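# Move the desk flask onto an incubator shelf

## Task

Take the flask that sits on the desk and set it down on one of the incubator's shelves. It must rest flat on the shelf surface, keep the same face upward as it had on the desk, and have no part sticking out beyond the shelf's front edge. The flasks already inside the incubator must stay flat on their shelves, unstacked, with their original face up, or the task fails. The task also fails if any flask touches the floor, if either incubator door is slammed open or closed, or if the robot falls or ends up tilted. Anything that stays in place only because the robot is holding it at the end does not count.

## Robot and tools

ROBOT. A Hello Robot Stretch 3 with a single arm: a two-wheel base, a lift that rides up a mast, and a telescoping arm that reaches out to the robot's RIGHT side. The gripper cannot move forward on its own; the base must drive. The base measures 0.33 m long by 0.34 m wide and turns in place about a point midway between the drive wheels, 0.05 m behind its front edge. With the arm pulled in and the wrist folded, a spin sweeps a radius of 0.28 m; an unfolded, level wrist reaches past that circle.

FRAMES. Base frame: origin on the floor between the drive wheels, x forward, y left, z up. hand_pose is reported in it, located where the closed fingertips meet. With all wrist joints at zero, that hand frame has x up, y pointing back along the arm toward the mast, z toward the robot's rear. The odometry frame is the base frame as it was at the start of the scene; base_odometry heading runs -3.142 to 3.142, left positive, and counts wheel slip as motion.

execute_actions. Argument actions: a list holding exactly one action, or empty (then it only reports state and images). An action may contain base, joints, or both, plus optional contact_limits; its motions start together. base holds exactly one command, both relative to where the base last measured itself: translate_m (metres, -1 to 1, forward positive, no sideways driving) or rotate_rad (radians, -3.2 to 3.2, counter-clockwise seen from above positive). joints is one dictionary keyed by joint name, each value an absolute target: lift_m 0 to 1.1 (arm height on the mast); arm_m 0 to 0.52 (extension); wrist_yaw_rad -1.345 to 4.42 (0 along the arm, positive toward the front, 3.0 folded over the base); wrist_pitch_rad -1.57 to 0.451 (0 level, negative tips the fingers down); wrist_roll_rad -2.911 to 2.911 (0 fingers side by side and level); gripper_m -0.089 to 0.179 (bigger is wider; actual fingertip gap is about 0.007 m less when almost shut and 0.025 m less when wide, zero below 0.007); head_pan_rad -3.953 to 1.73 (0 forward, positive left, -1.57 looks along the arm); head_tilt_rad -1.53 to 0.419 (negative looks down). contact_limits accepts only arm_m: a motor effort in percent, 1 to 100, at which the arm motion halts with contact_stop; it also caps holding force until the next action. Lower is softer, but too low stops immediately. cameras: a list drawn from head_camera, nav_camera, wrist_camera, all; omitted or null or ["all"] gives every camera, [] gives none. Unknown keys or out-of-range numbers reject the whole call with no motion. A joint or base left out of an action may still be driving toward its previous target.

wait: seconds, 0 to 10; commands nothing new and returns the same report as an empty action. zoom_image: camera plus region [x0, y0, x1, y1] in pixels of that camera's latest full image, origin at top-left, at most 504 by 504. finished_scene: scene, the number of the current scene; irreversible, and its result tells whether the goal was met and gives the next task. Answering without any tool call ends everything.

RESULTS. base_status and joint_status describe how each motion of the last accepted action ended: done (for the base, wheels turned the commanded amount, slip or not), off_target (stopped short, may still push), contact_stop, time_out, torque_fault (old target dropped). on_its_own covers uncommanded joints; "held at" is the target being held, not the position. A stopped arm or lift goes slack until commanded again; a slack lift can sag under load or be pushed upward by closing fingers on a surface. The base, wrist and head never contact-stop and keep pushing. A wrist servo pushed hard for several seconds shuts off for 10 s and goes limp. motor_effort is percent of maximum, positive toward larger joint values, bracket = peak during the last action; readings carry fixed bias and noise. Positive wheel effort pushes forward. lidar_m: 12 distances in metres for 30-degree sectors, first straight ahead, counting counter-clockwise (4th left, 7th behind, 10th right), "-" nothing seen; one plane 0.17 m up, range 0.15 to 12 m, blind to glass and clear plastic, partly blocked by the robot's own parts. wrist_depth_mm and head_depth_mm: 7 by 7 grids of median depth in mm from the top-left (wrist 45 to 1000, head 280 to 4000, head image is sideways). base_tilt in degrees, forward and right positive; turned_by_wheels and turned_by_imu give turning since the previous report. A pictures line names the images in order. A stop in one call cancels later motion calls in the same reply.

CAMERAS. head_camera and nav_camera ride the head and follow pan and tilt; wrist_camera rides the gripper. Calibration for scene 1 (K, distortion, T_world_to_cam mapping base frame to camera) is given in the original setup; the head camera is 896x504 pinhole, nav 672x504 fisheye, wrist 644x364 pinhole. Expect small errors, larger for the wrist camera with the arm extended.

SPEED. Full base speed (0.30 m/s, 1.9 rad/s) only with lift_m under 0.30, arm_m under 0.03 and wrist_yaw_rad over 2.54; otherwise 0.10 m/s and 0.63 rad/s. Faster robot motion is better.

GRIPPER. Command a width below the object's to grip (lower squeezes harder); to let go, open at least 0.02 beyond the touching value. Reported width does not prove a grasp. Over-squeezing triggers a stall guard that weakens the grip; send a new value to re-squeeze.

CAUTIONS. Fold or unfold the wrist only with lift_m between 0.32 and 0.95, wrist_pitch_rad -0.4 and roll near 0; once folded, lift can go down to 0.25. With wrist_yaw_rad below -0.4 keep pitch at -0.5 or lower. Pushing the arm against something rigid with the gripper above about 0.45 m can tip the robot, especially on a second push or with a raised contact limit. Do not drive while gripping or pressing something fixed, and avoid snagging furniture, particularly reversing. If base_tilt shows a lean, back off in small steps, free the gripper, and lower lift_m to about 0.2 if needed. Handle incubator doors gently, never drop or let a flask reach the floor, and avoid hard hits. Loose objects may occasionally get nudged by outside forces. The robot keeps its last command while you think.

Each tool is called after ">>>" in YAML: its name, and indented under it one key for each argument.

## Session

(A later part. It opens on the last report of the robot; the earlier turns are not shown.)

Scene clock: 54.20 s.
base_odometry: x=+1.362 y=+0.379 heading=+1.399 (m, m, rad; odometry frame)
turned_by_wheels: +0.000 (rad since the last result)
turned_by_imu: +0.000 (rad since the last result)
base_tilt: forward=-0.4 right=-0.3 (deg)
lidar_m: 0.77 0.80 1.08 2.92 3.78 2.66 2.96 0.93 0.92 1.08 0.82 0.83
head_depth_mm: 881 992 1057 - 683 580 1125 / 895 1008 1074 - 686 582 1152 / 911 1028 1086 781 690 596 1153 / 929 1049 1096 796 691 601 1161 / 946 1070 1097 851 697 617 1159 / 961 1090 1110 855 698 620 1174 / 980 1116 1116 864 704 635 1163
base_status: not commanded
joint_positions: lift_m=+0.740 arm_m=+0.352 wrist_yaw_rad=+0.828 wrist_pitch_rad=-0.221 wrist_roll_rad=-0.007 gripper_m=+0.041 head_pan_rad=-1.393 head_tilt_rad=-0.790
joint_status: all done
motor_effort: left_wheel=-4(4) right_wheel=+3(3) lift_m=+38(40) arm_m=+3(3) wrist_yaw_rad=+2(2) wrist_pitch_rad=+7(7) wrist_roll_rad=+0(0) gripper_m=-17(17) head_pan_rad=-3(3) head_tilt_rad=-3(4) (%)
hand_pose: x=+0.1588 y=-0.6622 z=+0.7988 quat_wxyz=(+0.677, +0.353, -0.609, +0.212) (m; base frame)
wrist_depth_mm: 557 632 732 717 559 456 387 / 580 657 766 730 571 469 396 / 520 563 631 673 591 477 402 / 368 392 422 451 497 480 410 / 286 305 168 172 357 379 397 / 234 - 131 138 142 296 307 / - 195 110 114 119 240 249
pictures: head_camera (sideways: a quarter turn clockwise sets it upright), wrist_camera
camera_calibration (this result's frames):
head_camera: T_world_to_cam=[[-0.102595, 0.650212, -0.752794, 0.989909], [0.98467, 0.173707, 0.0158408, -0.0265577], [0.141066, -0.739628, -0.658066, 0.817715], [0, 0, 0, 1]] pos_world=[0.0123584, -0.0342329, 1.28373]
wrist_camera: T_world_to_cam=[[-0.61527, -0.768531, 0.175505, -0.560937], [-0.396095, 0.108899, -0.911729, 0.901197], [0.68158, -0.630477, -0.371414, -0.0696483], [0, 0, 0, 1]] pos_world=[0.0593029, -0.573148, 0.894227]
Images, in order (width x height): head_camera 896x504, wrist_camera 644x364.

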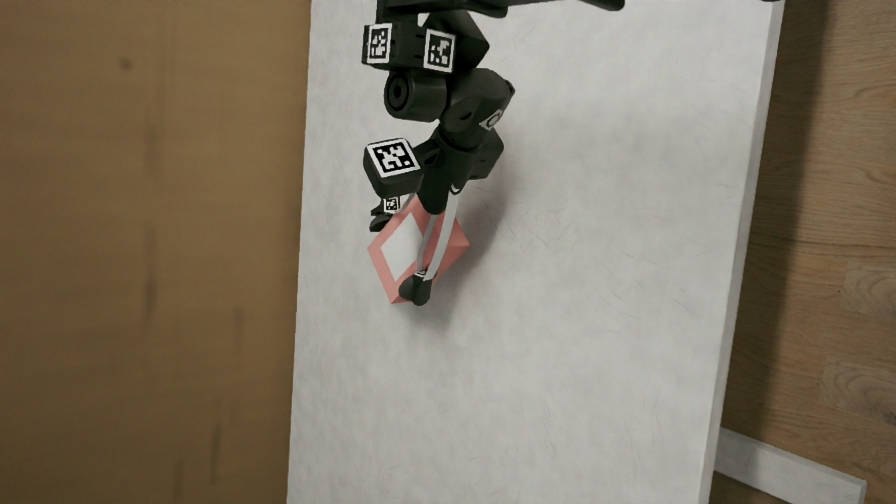

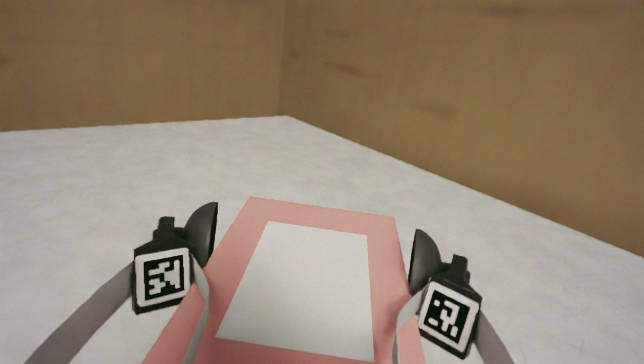

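>>> execute_actions:
  actions:
    - {"base":{"rotate_rad":-0.565},"joints":{"arm_m":0.0,"gripper_m":0.025,"lift_m":0.76}}
  cameras: ["wrist_camera"]

>>> execute_actions:
  actions:
    - {"base":{"translate_m":-1.0},"joints":{"head_pan_rad":-2.9,"head_tilt_rad":-0.5}}
  cameras: []

>>> execute_actions:
  actions:
    - {"base":{"translate_m":-1.0},"joints":{"lift_m":0.62,"wrist_yaw_rad":0,"wrist_pitch_rad":-0.17}}

Scene clock: 62.83 s.
base_odometry: x=+1.362 y=+0.379 heading=+0.834 (m, m, rad; odometry frame)
turned_by_wheels: -0.565 (rad since the last result)
turned_by_imu: -0.569 (rad since the last result)
base_tilt: forward=-0.4 right=-0.3 (deg)
lidar_m: 0.84 0.77 0.80 1.05 2.55 3.75 2.65 2.96 1.63 0.92 1.08 0.82
head_depth_mm: 1118 1278 1067 830 683 1291 - / 1070 1216 1077 838 687 1270 1210 / 1024 1157 1077 842 689 625 - / 978 1104 1090 847 707 505 1117 / 945 1057 1093 853 697 490 1143 / 909 1018 1088 857 701 565 1124 / 880 977 1061 863 702 595 545
base_status: done
joint_positions: lift_m=+0.760 arm_m=+0.002 wrist_yaw_rad=+0.829 wrist_pitch_rad=-0.222 wrist_roll_rad=-0.007 gripper_m=+0.029 head_pan_rad=-1.393 head_tilt_rad=-0.790
joint_status: all done
joint sent to its limit — the command would take arm_m past its lower limit, so that joint was sent only as far as its limit.
motor_effort: left_wheel=+3(11) right_wheel=-3(8) lift_m=+38(39) arm_m=-3(4) wrist_yaw_rad=+2(2) wrist_pitch_rad=+7(7) wrist_roll_rad=+0(0) gripper_m=-20(77) head_pan_rad=-3(3) head_tilt_rad=-3(3) (%)
hand_pose: x=+0.1589 y=-0.3121 z=+0.8186 quat_wxyz=(+0.677, +0.354, -0.609, +0.212) (m; base frame)
wrist_depth_mm: 815 934 853 810 760 718 667 / 816 982 929 847 804 726 700 / 585 630 709 795 815 770 723 / 414 437 477 508 564 605 684 / 322 341 165 172 406 426 455 / 260 - 130 138 142 334 344 / 223 220 110 114 120 270 276
pictures: wrist_camera
camera_calibration (this result's frames):
wrist_camera: T_world_to_cam=[[-0.614591, -0.769089, 0.175444, -0.295517], [-0.396795, 0.109179, -0.911391, 0.881057], [0.681786, -0.629748, -0.372271, 0.159298], [0, 0, 0, 1]] pos_world=[0.0593694, -0.223154, 0.914136]
Images, in order (width x height): wrist_camera 644x364.

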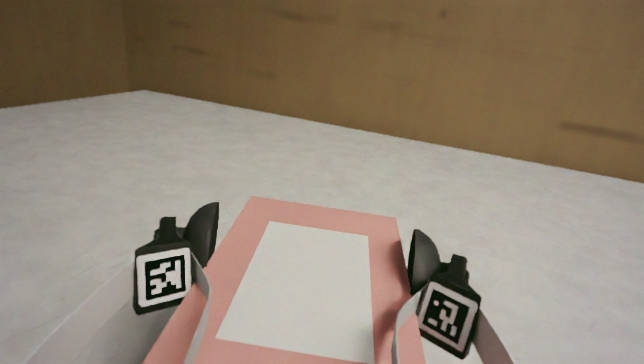

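Scene clock: 74.33 s.
base_odometry: x=+0.691 y=-0.361 heading=+0.834 (m, m, rad; odometry frame)
turned_by_wheels: +0.000 (rad since the last result)
turned_by_imu: +0.000 (rad since the last result)
base_tilt: forward=-0.4 right=-0.3 (deg)
lidar_m: 1.69 1.61 1.67 2.18 3.12 3.19 1.66 2.11 2.17 1.72 1.20 1.66
head_depth_mm: 2100 1975 1977 2059 2097 1617 1342 / 2014 2091 1897 2028 2043 1629 1330 / 1971 1727 1728 1907 2016 1651 1339 / 1902 1994 2169 2376 2142 1649 1348 / 1850 1985 2154 2330 2154 1659 1350 / 1788 1926 2083 2233 2159 1664 1357 / 1746 1875 2015 2174 2162 1687 1359
base_status: done
joint_positions: lift_m=+0.760 arm_m=+0.002 wrist_yaw_rad=+0.829 wrist_pitch_rad=-0.222 wrist_roll_rad=-0.007 gripper_m=+0.029 head_pan_rad=-2.893 head_tilt_rad=-0.507
joint_status: all done
motor_effort: left_wheel=+4(6) right_wheel=-3(8) lift_m=+38(38) arm_m=-3(3) wrist_yaw_rad=+2(2) wrist_pitch_rad=+7(7) wrist_roll_rad=+0(0) gripper_m=-20(20) head_pan_rad=-3(30) head_tilt_rad=+3(17) (%)
hand_pose: x=+0.1589 y=-0.3121 z=+0.8186 quat_wxyz=(+0.677, +0.354, -0.609, +0.212) (m; base frame)
wrist_depth_mm: - - - - - - - / - - - - - - - / - - 838 813 - - - / - - - - - - - / - - 165 173 - - - / - - 130 137 142 - - / - - 110 114 120 - -
pictures: none
No camera images: the call's "cameras" was empty. Leave "cameras" out to get every camera's image.

Scene clock: 85.60 s.
base_odometry: x=+0.019 y=-1.102 heading=+0.834 (m, m, rad; odometry frame)
turned_by_wheels: +0.000 (rad since the last result)
turned_by_imu: +0.000 (rad since the last result)
base_tilt: forward=-0.4 right=-0.3 (deg)
lidar_m: 2.58 2.45 2.52 2.72 2.58 1.04 0.78 0.70 1.32 1.73 2.18 2.00
head_depth_mm: 1258 1151 1017 1040 1175 1173 1277 / 1221 1202 949 1001 1153 1141 1240 / 1183 1229 956 958 1105 1149 1178 / 1140 1185 742 883 940 1049 1056 / 1114 1152 674 743 841 1119 1286 / 1077 1136 1196 1342 1485 1580 1356 / 1043 1117 1207 1299 1424 1535 1354
base_status: done
joint_positions: lift_m=+0.620 arm_m=+0.002 wrist_yaw_rad=+0.003 wrist_pitch_rad=-0.200 wrist_roll_rad=-0.007 gripper_m=+0.029 head_pan_rad=-2.893 head_tilt_rad=-0.507
joint_status: all done
motor_effort: left_wheel=+4(6) right_wheel=-3(9) lift_m=+27(33) arm_m=-3(3) wrist_yaw_rad=-2(3) wrist_pitch_rad=+10(11) wrist_roll_rad=+0(0) gripper_m=-20(20) head_pan_rad=-3(3) head_tilt_rad=+2(3) (%)
hand_pose: x=-0.0208 y=-0.3930 z=+0.6844 quat_wxyz=(+0.707, +0.072, -0.701, -0.070) (m; base frame)
wrist_depth_mm: - - - - - - 907 / - - - - - - 923 / - - - - - - 943 / - - - - - - 936 / - - 165 172 - - 916 / - - 131 138 142 - 950 / 874 885 110 114 120 - 934
pictures: head_camera (sideways: a quarter turn clockwise sets it upright), nav_camera (sideways: a quarter turn counterclockwise sets it upright), wrist_camera
camera_calibration (this result's frames):
head_camera: T_world_to_cam=[[0.412099, 0.0902508, -0.906658, 1.18739], [0.247531, -0.968747, 0.0160777, -0.0223755], [-0.876871, -0.231051, -0.421559, 0.516219], [0, 0, 0, 1]] pos_world=[-0.0311266, -0.00956611, 1.29454]
nav_camera: T_world_to_cam=[[-0.440571, -0.158702, 0.883578, -1.10349], [-0.309597, 0.950727, 0.0163912, 0.0338564], [-0.842643, -0.266332, -0.467997, 0.572043], [0, 0, 0, 1]] pos_world=[0.00634316, -0.0549615, 1.24218]
wrist_camera: T_world_to_cam=[[-0.98204, -0.0656845, 0.176869, -0.176817], [-0.188671, 0.34557, -0.91923, 0.798873], [-0.000741513, -0.936091, -0.351757, 0.0322463], [0, 0, 0, 1]] pos_world=[-0.0228935, -0.257496, 0.776965]
Images, in order (width x height): head_camera 896x504, nav_camera 672x504, wrist_camera 644x364.

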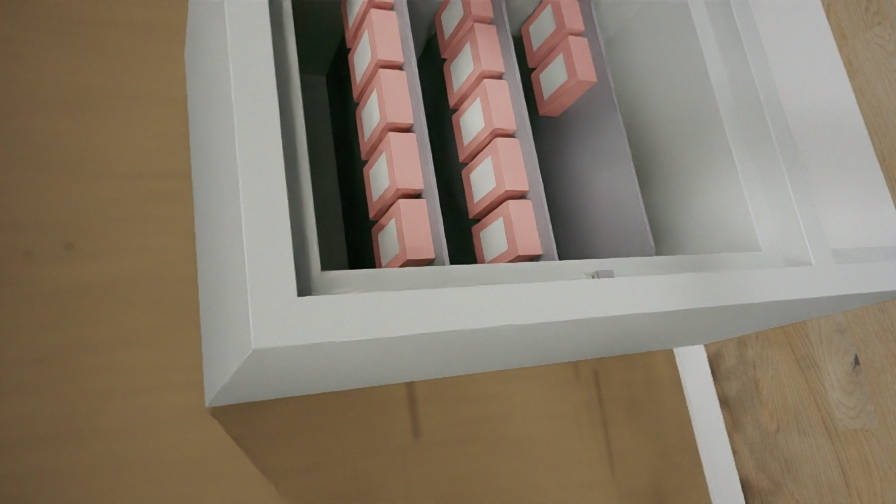

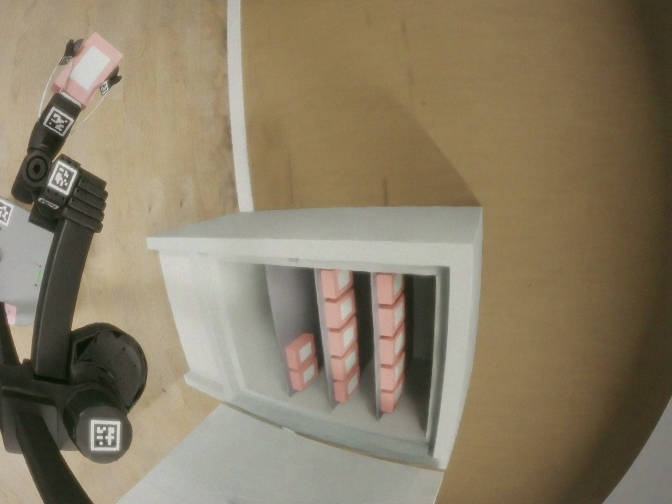

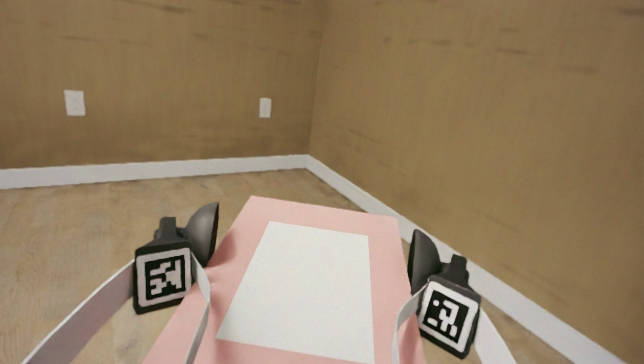

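>>> execute_actions:
  actions:
    - {"base":{"translate_m":-0.12}}
  cameras: []

>>> execute_actions:
  actions:
    - {"base":{"rotate_rad":-1.01},"joints":{"head_pan_rad":-1.57,"head_tilt_rad":-0.7}}
  cameras: []

>>> execute_actions:
  actions:
    - {"base":{"translate_m":-0.25}}

Scene clock: 90.30 s.
base_odometry: x=-0.062 y=-1.191 heading=+0.835 (m, m, rad; odometry frame)
turned_by_wheels: +0.000 (rad since the last result)
turned_by_imu: +0.000 (rad since the last result)
base_tilt: forward=-0.4 right=-0.3 (deg)
lidar_m: 2.69 2.56 2.63 2.65 2.51 0.93 0.67 0.59 1.22 1.60 2.24 2.09
head_depth_mm: 1161 1163 929 937 1007 1106 1135 / 1119 1168 684 877 1005 1080 1024 / 1082 1129 656 828 908 1045 991 / 1051 1090 632 826 872 996 954 / 1019 1054 562 655 689 762 876 / 992 1037 566 767 1312 1495 1353 / 961 1029 1107 1193 1308 1442 1353
base_status: done
joint_positions: lift_m=+0.620 arm_m=+0.002 wrist_yaw_rad=+0.003 wrist_pitch_rad=-0.200 wrist_roll_rad=-0.007 gripper_m=+0.029 head_pan_rad=-2.893 head_tilt_rad=-0.507
joint_status: not commanded
motor_effort: left_wheel=+4(7) right_wheel=-3(9) lift_m=+27(27) arm_m=-3(3) wrist_yaw_rad=-2(1) wrist_pitch_rad=+10(10) wrist_roll_rad=+0(0) gripper_m=-20(20) head_pan_rad=-3(3) head_tilt_rad=+2(2) (%)
hand_pose: x=-0.0208 y=-0.3930 z=+0.6844 quat_wxyz=(+0.707, +0.072, -0.701, -0.070) (m; base frame)
wrist_depth_mm: - - - - - - 831 / - - - - - - 845 / - - - - - - 851 / - - - - - - 867 / - - 165 172 - - 863 / - - 130 138 142 - 871 / 866 875 110 114 120 - 875
pictures: none
No camera images: the call's "cameras" was empty. Leave "cameras" out to get every camera's image.

Scene clock: 92.83 s.
base_odometry: x=-0.062 y=-1.191 heading=-0.175 (m, m, rad; odometry frame)
turned_by_wheels: -1.010 (rad since the last result)
turned_by_imu: -1.018 (rad since the last result)
base_tilt: forward=-0.4 right=-0.2 (deg)
lidar_m: 2.25 2.10 2.66 2.56 2.65 2.61 2.50 0.92 0.66 0.59 1.23 1.65
head_depth_mm: 724 571 739 833 1009 1022 1167 / 749 539 666 808 985 1028 1177 / 774 540 610 699 824 762 585 / 989 1106 1245 1432 1614 1425 1173 / 994 1102 1240 1421 1627 1429 1209 / 996 1104 1250 1423 1628 1441 1219 / 994 1102 1241 1430 1621 1438 1224
base_status: done
joint_positions: lift_m=+0.620 arm_m=+0.002 wrist_yaw_rad=+0.002 wrist_pitch_rad=-0.200 wrist_roll_rad=-0.007 gripper_m=+0.029 head_pan_rad=-1.577 head_tilt_rad=-0.691
joint_status: all done
motor_effort: left_wheel=+4(12) right_wheel=-4(8) lift_m=+27(27) arm_m=-3(3) wrist_yaw_rad=-1(2) wrist_pitch_rad=+10(10) wrist_roll_rad=+0(0) gripper_m=-20(20) head_pan_rad=+2(28) head_tilt_rad=-3(15) (%)
hand_pose: x=-0.0209 y=-0.3930 z=+0.6844 quat_wxyz=(+0.707, +0.072, -0.701, -0.070) (m; base frame)
wrist_depth_mm: 877 857 845 836 309 720 723 / 894 907 897 870 357 414 407 / 966 959 942 925 380 812 798 / - - - 945 489 635 688 / - - 164 173 432 763 502 / - - 130 138 142 672 691 / 882 878 110 115 120 555 569
pictures: none
No camera images: the call's "cameras" was empty. Leave "cameras" out to get every camera's image.

Scene clock: 96.60 s.
base_odometry: x=-0.308 y=-1.148 heading=-0.175 (m, m, rad; odometry frame)
turned_by_wheels: +0.000 (rad since the last result)
turned_by_imu: +0.000 (rad since the last result)
base_tilt: forward=-0.3 right=-0.4 (deg)
lidar_m: 2.50 2.31 2.66 2.56 2.64 2.36 2.26 1.75 0.67 0.64 0.61 1.66
head_depth_mm: 722 577 740 863 955 1019 1181 / 748 577 745 836 1022 1027 1182 / 775 574 762 841 1024 832 583 / 801 575 770 847 1032 1015 1169 / 833 574 763 823 910 1010 1168 / 867 549 624 692 849 1401 1213 / 985 526 1210 1428 1639 1437 1226
base_status: done
joint_positions: lift_m=+0.620 arm_m=+0.002 wrist_yaw_rad=+0.002 wrist_pitch_rad=-0.200 wrist_roll_rad=-0.007 gripper_m=+0.029 head_pan_rad=-1.577 head_tilt_rad=-0.691
joint_status: not commanded
motor_effort: left_wheel=+4(6) right_wheel=-3(10) lift_m=+27(27) arm_m=-3(3) wrist_yaw_rad=-1(1) wrist_pitch_rad=+10(10) wrist_roll_rad=+0(0) gripper_m=-20(20) head_pan_rad=+2(2) head_tilt_rad=-3(3) (%)
hand_pose: x=-0.0209 y=-0.3930 z=+0.6844 quat_wxyz=(+0.707, +0.072, -0.701, -0.070) (m; base frame)
wrist_depth_mm: 859 322 402 413 740 716 530 / 908 335 475 787 781 418 415 / 963 358 512 830 813 753 494 / - 377 464 533 536 507 473 / - 396 165 173 468 616 471 / - - 131 137 142 637 467 / 851 445 110 115 120 546 482
pictures: head_camera (sideways: a quarter turn clockwise sets it upright), nav_camera (sideways: a quarter turn counterclockwise sets it upright), wrist_camera
camera_calibration (this result's frames):
head_camera: T_world_to_cam=[[0.0176075, 0.580534, -0.814046, 1.06902], [0.999841, -0.00779131, 0.0160699, -0.0269505], [0.0029866, -0.814199, -0.580578, 0.717757], [0, 0, 0, 1]] pos_world=[0.00597977, -0.0364156, 1.28738]
nav_camera: T_world_to_cam=[[0.0414804, -0.620369, 0.783212, -0.975566], [-0.998089, -0.0616695, 0.00401324, 0.0541734], [0.0458106, -0.781882, -0.621742, 0.766652], [0, 0, 0, 1]] pos_world=[0.0594159, -0.00243974, 1.24052]
wrist_camera: T_world_to_cam=[[-0.982078, -0.0651142, 0.176869, -0.176734], [-0.18847, 0.34568, -0.91923, 0.798894], [-0.00128513, -0.936091, -0.351757, 0.0322322], [0, 0, 0, 1]] pos_world=[-0.0229579, -0.257497, 0.776965]
Images, in order (width x height): head_camera 896x504, nav_camera 672x504, wrist_camera 644x364.

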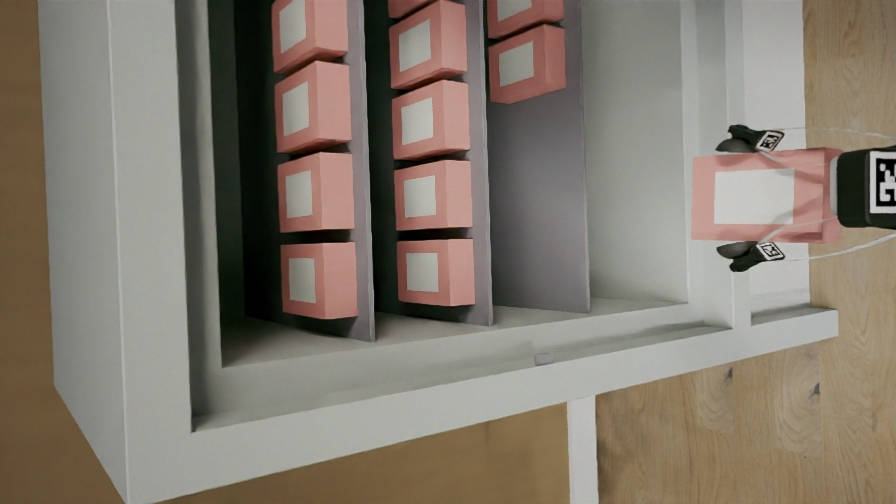

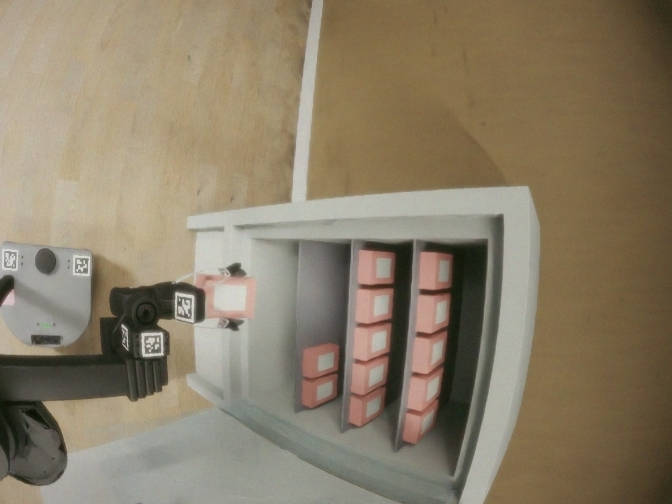

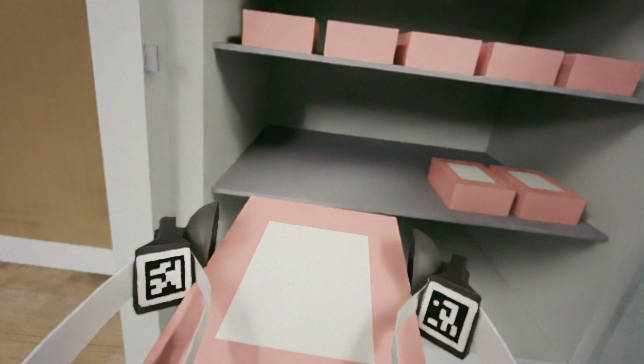

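>>> execute_actions:
  actions:
    - {"base":{"translate_m":-0.03},"joints":{"lift_m":0.58,"arm_m":0.2}}
  cameras: ["wrist_camera"]

>>> execute_actions:
  actions:
    - {"joints":{"arm_m":0.39},"contact_limits":{"arm_m":15}}
  cameras: ["head_camera","wrist_camera"]

Scene clock: 102.07 s.
base_odometry: x=-0.337 y=-1.142 heading=-0.175 (m, m, rad; odometry frame)
turned_by_wheels: +0.000 (rad since the last result)
turned_by_imu: +0.000 (rad since the last result)
base_tilt: forward=-0.4 right=-0.3 (deg)
lidar_m: 2.53 2.34 2.65 2.55 2.64 2.33 2.23 1.75 0.67 0.64 0.62 1.66
head_depth_mm: 721 577 737 865 956 1022 1192 / 747 576 746 837 984 1032 1144 / 775 576 756 842 959 - 1158 / 803 576 774 847 995 1034 1177 / 833 574 769 853 971 1011 1172 / 861 575 658 722 810 1336 1215 / 973 527 602 1367 1632 1444 1223
base_status: done
joint_positions: lift_m=+0.580 arm_m=+0.200 wrist_yaw_rad=+0.002 wrist_pitch_rad=-0.200 wrist_roll_rad=-0.007 gripper_m=+0.029 head_pan_rad=-1.577 head_tilt_rad=-0.691
joint_status: all done
motor_effort: left_wheel=+4(6) right_wheel=-3(9) lift_m=+28(29) arm_m=+3(4) wrist_yaw_rad=-1(0) wrist_pitch_rad=+10(10) wrist_roll_rad=+0(0) gripper_m=-20(20) head_pan_rad=+1(2) head_tilt_rad=-3(3) (%)
hand_pose: x=-0.0210 y=-0.5909 z=+0.6445 quat_wxyz=(+0.707, +0.072, -0.701, -0.070) (m; base frame)
wrist_depth_mm: 217 305 460 449 288 222 222 / 223 314 594 600 605 598 440 / 228 324 532 630 624 622 459 / 235 317 376 412 443 367 407 / 239 287 165 173 323 286 282 / 247 - 130 137 142 288 285 / 256 327 110 114 120 492 419
pictures: wrist_camera
camera_calibration (this result's frames):
wrist_camera: T_world_to_cam=[[-0.982114, -0.0645114, 0.176891, -0.182354], [-0.188279, 0.345462, -0.919351, 0.830548], [-0.00180056, -0.936213, -0.35143, -0.167376], [0, 0, 0, 1]] pos_world=[-0.023019, -0.455386, 0.737001]
Images, in order (width x height): wrist_camera 644x364.

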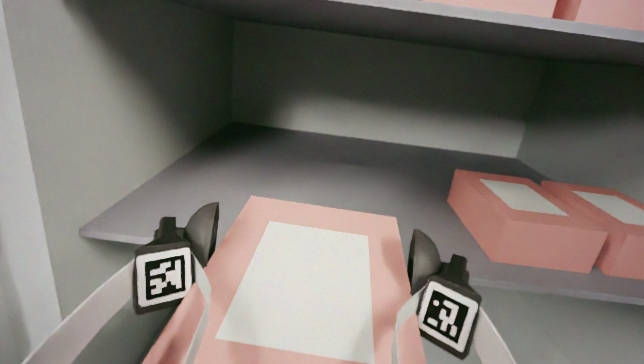

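Scene clock: 104.70 s.
base_odometry: x=-0.337 y=-1.142 heading=-0.175 (m, m, rad; odometry frame)
turned_by_wheels: +0.000 (rad since the last result)
turned_by_imu: +0.000 (rad since the last result)
base_tilt: forward=-0.4 right=-0.3 (deg)
lidar_m: 2.52 2.34 2.65 2.56 2.63 2.33 2.22 1.75 0.67 0.64 0.62 1.66
head_depth_mm: 720 578 739 864 953 1021 1191 / 742 576 745 835 957 1028 1185 / 772 577 755 842 - 1029 1178 / 800 576 772 847 1036 1037 1183 / 829 576 770 848 970 1016 1177 / 859 575 658 721 811 1327 1215 / 971 526 602 1373 1638 1453 1221
base_status: not commanded
joint_positions: lift_m=+0.580 arm_m=+0.390 wrist_yaw_rad=+0.002 wrist_pitch_rad=-0.200 wrist_roll_rad=-0.007 gripper_m=+0.029 head_pan_rad=-1.577 head_tilt_rad=-0.691
joint_status: all done
motor_effort: left_wheel=+4(4) right_wheel=-3(3) lift_m=+27(27) arm_m=+4(5) wrist_yaw_rad=-1(1) wrist_pitch_rad=+10(10) wrist_roll_rad=+0(0) gripper_m=-20(20) head_pan_rad=+2(2) head_tilt_rad=-2(3) (%)
contact_limits: arm_m 15 (drawing in: default 15, maximum 25; extending or still: default 21, maximum 34)
hand_pose: x=-0.0211 y=-0.7809 z=+0.6445 quat_wxyz=(+0.707, +0.072, -0.701, -0.070) (m; base frame)
wrist_depth_mm: 223 313 409 411 295 217 170 / 227 322 431 427 424 415 412 / 233 334 452 446 442 444 433 / 241 322 380 409 447 459 437 / 234 269 165 172 318 338 365 / 203 - 131 138 142 256 201 / - 169 110 114 120 208 173
pictures: head_camera (sideways: a quarter turn clockwise sets it upright), wrist_camera
camera_calibration (this result's frames):
head_camera: T_world_to_cam=[[0.0175925, 0.580541, -0.814041, 1.06901], [0.999841, -0.00776547, 0.0160698, -0.0269505], [0.00300779, -0.814194, -0.580585, 0.717766], [0, 0, 0, 1]] pos_world=[0.00598072, -0.0364155, 1.28738]
wrist_camera: T_world_to_cam=[[-0.982119, -0.064434, 0.176892, -0.19457], [-0.188252, 0.345472, -0.919353, 0.896194], [-0.00187348, -0.936214, -0.351424, -0.345264], [0, 0, 0, 1]] pos_world=[-0.0230276, -0.645388, 0.737002]
Images, in order (width x height): head_camera 896x504, wrist_camera 644x364.

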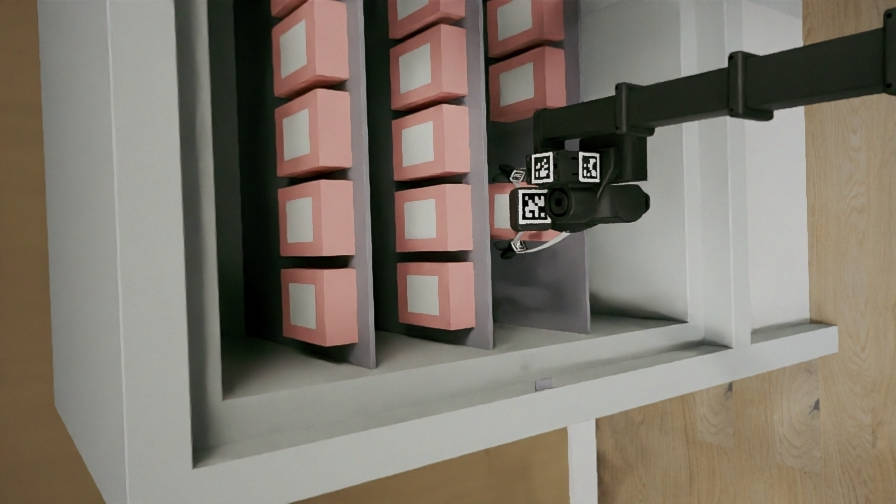

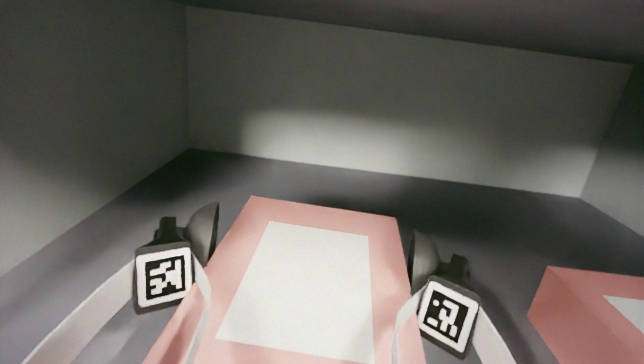

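>>> execute_actions:
  actions:
    - {"joints":{"lift_m":0.558}}
  cameras: []

>>> execute_actions:
  actions:
    - {"joints":{"gripper_m":0.14}}
  cameras: []

>>> execute_actions:
  actions:
    - {"joints":{"arm_m":0.2,"lift_m":0.575}}
  cameras: ["head_camera","wrist_camera"]

Scene clock: 107.83 s.
base_odometry: x=-0.337 y=-1.142 heading=-0.175 (m, m, rad; odometry frame)
turned_by_wheels: +0.000 (rad since the last result)
turned_by_imu: +0.000 (rad since the last result)
base_tilt: forward=-0.4 right=-0.3 (deg)
lidar_m: 2.52 2.34 2.65 2.55 2.63 2.32 2.23 1.75 0.67 0.64 0.62 1.66
head_depth_mm: 719 577 738 867 956 1022 1180 / 747 575 745 838 956 1020 1175 / 774 576 756 843 - 1022 1180 / 801 575 773 849 1031 1035 1179 / 830 576 768 849 968 1008 1173 / 862 574 660 722 812 1336 1214 / 970 526 602 1375 1616 1449 1221
base_status: not commanded
joint_positions: lift_m=+0.558 arm_m=+0.390 wrist_yaw_rad=+0.002 wrist_pitch_rad=-0.191 wrist_roll_rad=-0.007 gripper_m=+0.029 head_pan_rad=-1.577 head_tilt_rad=-0.691
joint_status: all done
motor_effort: left_wheel=+4(4) right_wheel=-3(3) lift_m=+26(28) arm_m=+3(3) wrist_yaw_rad=-1(1) wrist_pitch_rad=+7(10) wrist_roll_rad=+0(0) gripper_m=-20(20) head_pan_rad=+2(1) head_tilt_rad=-2(3) (%)
hand_pose: x=-0.0211 y=-0.7816 z=+0.6247 quat_wxyz=(+0.707, +0.068, -0.701, -0.067) (m; base frame)
wrist_depth_mm: 225 311 410 411 406 355 283 / 228 321 432 425 420 424 415 / 234 334 449 447 447 443 437 / 241 299 330 360 397 443 424 / 218 234 168 176 279 295 319 / 176 - 130 137 143 223 183 / - 145 109 113 119 182 171
pictures: none
No camera images: the call's "cameras" was empty. Leave "cameras" out to get every camera's image.

Scene clock: 109.43 s.
base_odometry: x=-0.337 y=-1.142 heading=-0.175 (m, m, rad; odometry frame)
turned_by_wheels: +0.000 (rad since the last result)
turned_by_imu: +0.000 (rad since the last result)
base_tilt: forward=-0.4 right=-0.3 (deg)
lidar_m: 2.52 2.34 2.65 2.56 2.64 2.32 2.23 1.75 0.67 0.64 0.62 1.66
head_depth_mm: 718 577 738 864 950 1021 1182 / 746 577 746 838 957 1024 1173 / 773 577 756 843 - 1024 1181 / 801 575 773 850 1064 1030 1181 / 828 577 768 850 967 1011 1175 / 861 576 660 721 809 1328 1216 / 970 526 602 1375 1631 1437 1220
base_status: not commanded
joint_positions: lift_m=+0.558 arm_m=+0.390 wrist_yaw_rad=+0.002 wrist_pitch_rad=-0.191 wrist_roll_rad=-0.007 gripper_m=+0.140 head_pan_rad=-1.577 head_tilt_rad=-0.691
joint_status: all done
motor_effort: left_wheel=+4(4) right_wheel=-3(3) lift_m=+27(27) arm_m=+3(3) wrist_yaw_rad=-1(0) wrist_pitch_rad=+7(7) wrist_roll_rad=+0(0) gripper_m=+0(81) head_pan_rad=+2(2) head_tilt_rad=-3(3) (%)
hand_pose: x=-0.0211 y=-0.7816 z=+0.6246 quat_wxyz=(+0.707, +0.069, -0.701, -0.067) (m; base frame)
wrist_depth_mm: 223 310 411 407 400 356 283 / 228 321 427 426 424 422 414 / 234 334 447 448 450 444 438 / 241 297 329 361 398 436 421 / 222 240 191 178 266 301 318 / - 181 133 139 195 231 181 / 147 146 109 114 123 - 169
pictures: none
No camera images: the call's "cameras" was empty. Leave "cameras" out to get every camera's image.

Scene clock: 112.07 s.
base_odometry: x=-0.337 y=-1.142 heading=-0.175 (m, m, rad; odometry frame)
turned_by_wheels: +0.000 (rad since the last result)
turned_by_imu: +0.000 (rad since the last result)
base_tilt: forward=-0.4 right=-0.3 (deg)
lidar_m: 2.52 2.34 2.65 2.55 2.64 2.32 2.23 1.74 0.67 0.64 0.62 1.66
head_depth_mm: 722 577 736 865 951 1024 1188 / 746 577 747 837 986 1029 1151 / 775 577 753 841 986 - 1158 / 803 577 772 847 998 1036 1185 / 830 575 770 854 967 1010 1176 / 862 574 657 722 809 1327 1222 / 973 526 602 1370 1625 1433 1220
base_status: not commanded
joint_positions: lift_m=+0.575 arm_m=+0.200 wrist_yaw_rad=+0.002 wrist_pitch_rad=-0.191 wrist_roll_rad=-0.007 gripper_m=+0.140 head_pan_rad=-1.577 head_tilt_rad=-0.691
joint_status: all done
motor_effort: left_wheel=+4(4) right_wheel=-3(3) lift_m=+37(37) arm_m=-3(4) wrist_yaw_rad=-1(1) wrist_pitch_rad=+7(7) wrist_roll_rad=+0(0) gripper_m=+0(0) head_pan_rad=+2(2) head_tilt_rad=-3(2) (%)
hand_pose: x=-0.0211 y=-0.5924 z=+0.6412 quat_wxyz=(+0.707, +0.069, -0.701, -0.067) (m; base frame)
wrist_depth_mm: 216 304 461 446 301 228 220 / 222 314 600 608 595 588 447 / 228 327 537 636 621 611 457 / 233 315 375 294 448 364 411 / 237 279 282 277 313 284 280 / - 434 506 533 530 282 282 / 263 368 428 437 455 - 422
pictures: head_camera (sideways: a quarter turn clockwise sets it upright), wrist_camera
camera_calibration (this result's frames):
head_camera: T_world_to_cam=[[0.0175912, 0.580541, -0.814041, 1.06901], [0.999841, -0.0077632, 0.0160698, -0.0269505], [0.00300964, -0.814194, -0.580585, 0.717765], [0, 0, 0, 1]] pos_world=[0.0059808, -0.0364155, 1.28738]
wrist_camera: T_world_to_cam=[[-0.982121, -0.0629101, 0.177427, -0.181288], [-0.18824, 0.33752, -0.922305, 0.825271], [-0.00186269, -0.939214, -0.343328, -0.176876], [0, 0, 0, 1]] pos_world=[-0.0230272, -0.456074, 0.73259]
Images, in order (width x height): head_camera 896x504, wrist_camera 644x364.

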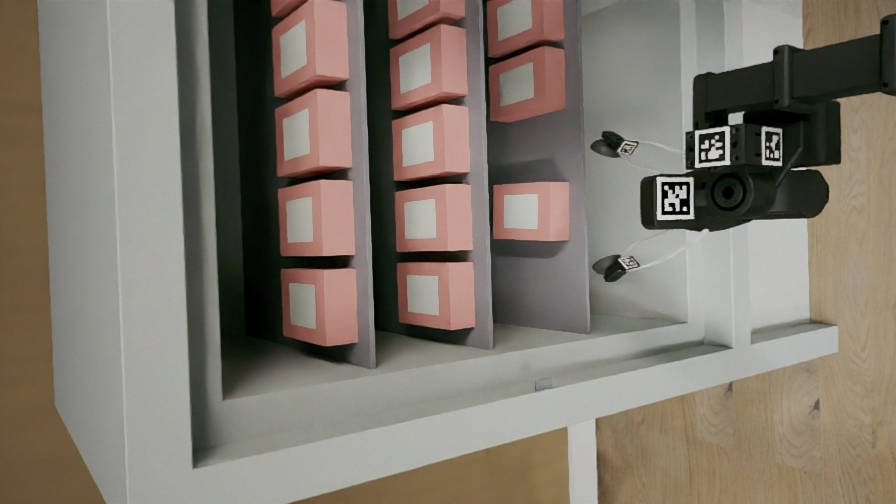

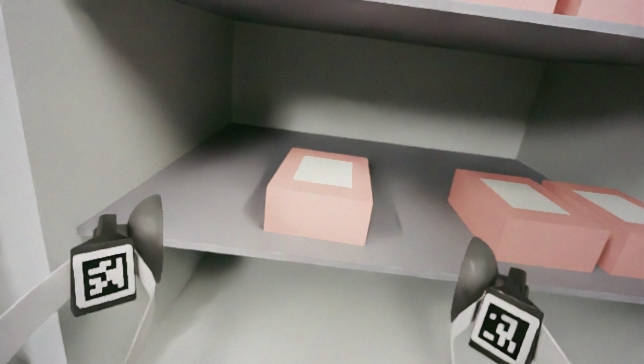

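>>> finished_scene:
  scene: 1

The scene is finished: the task was done.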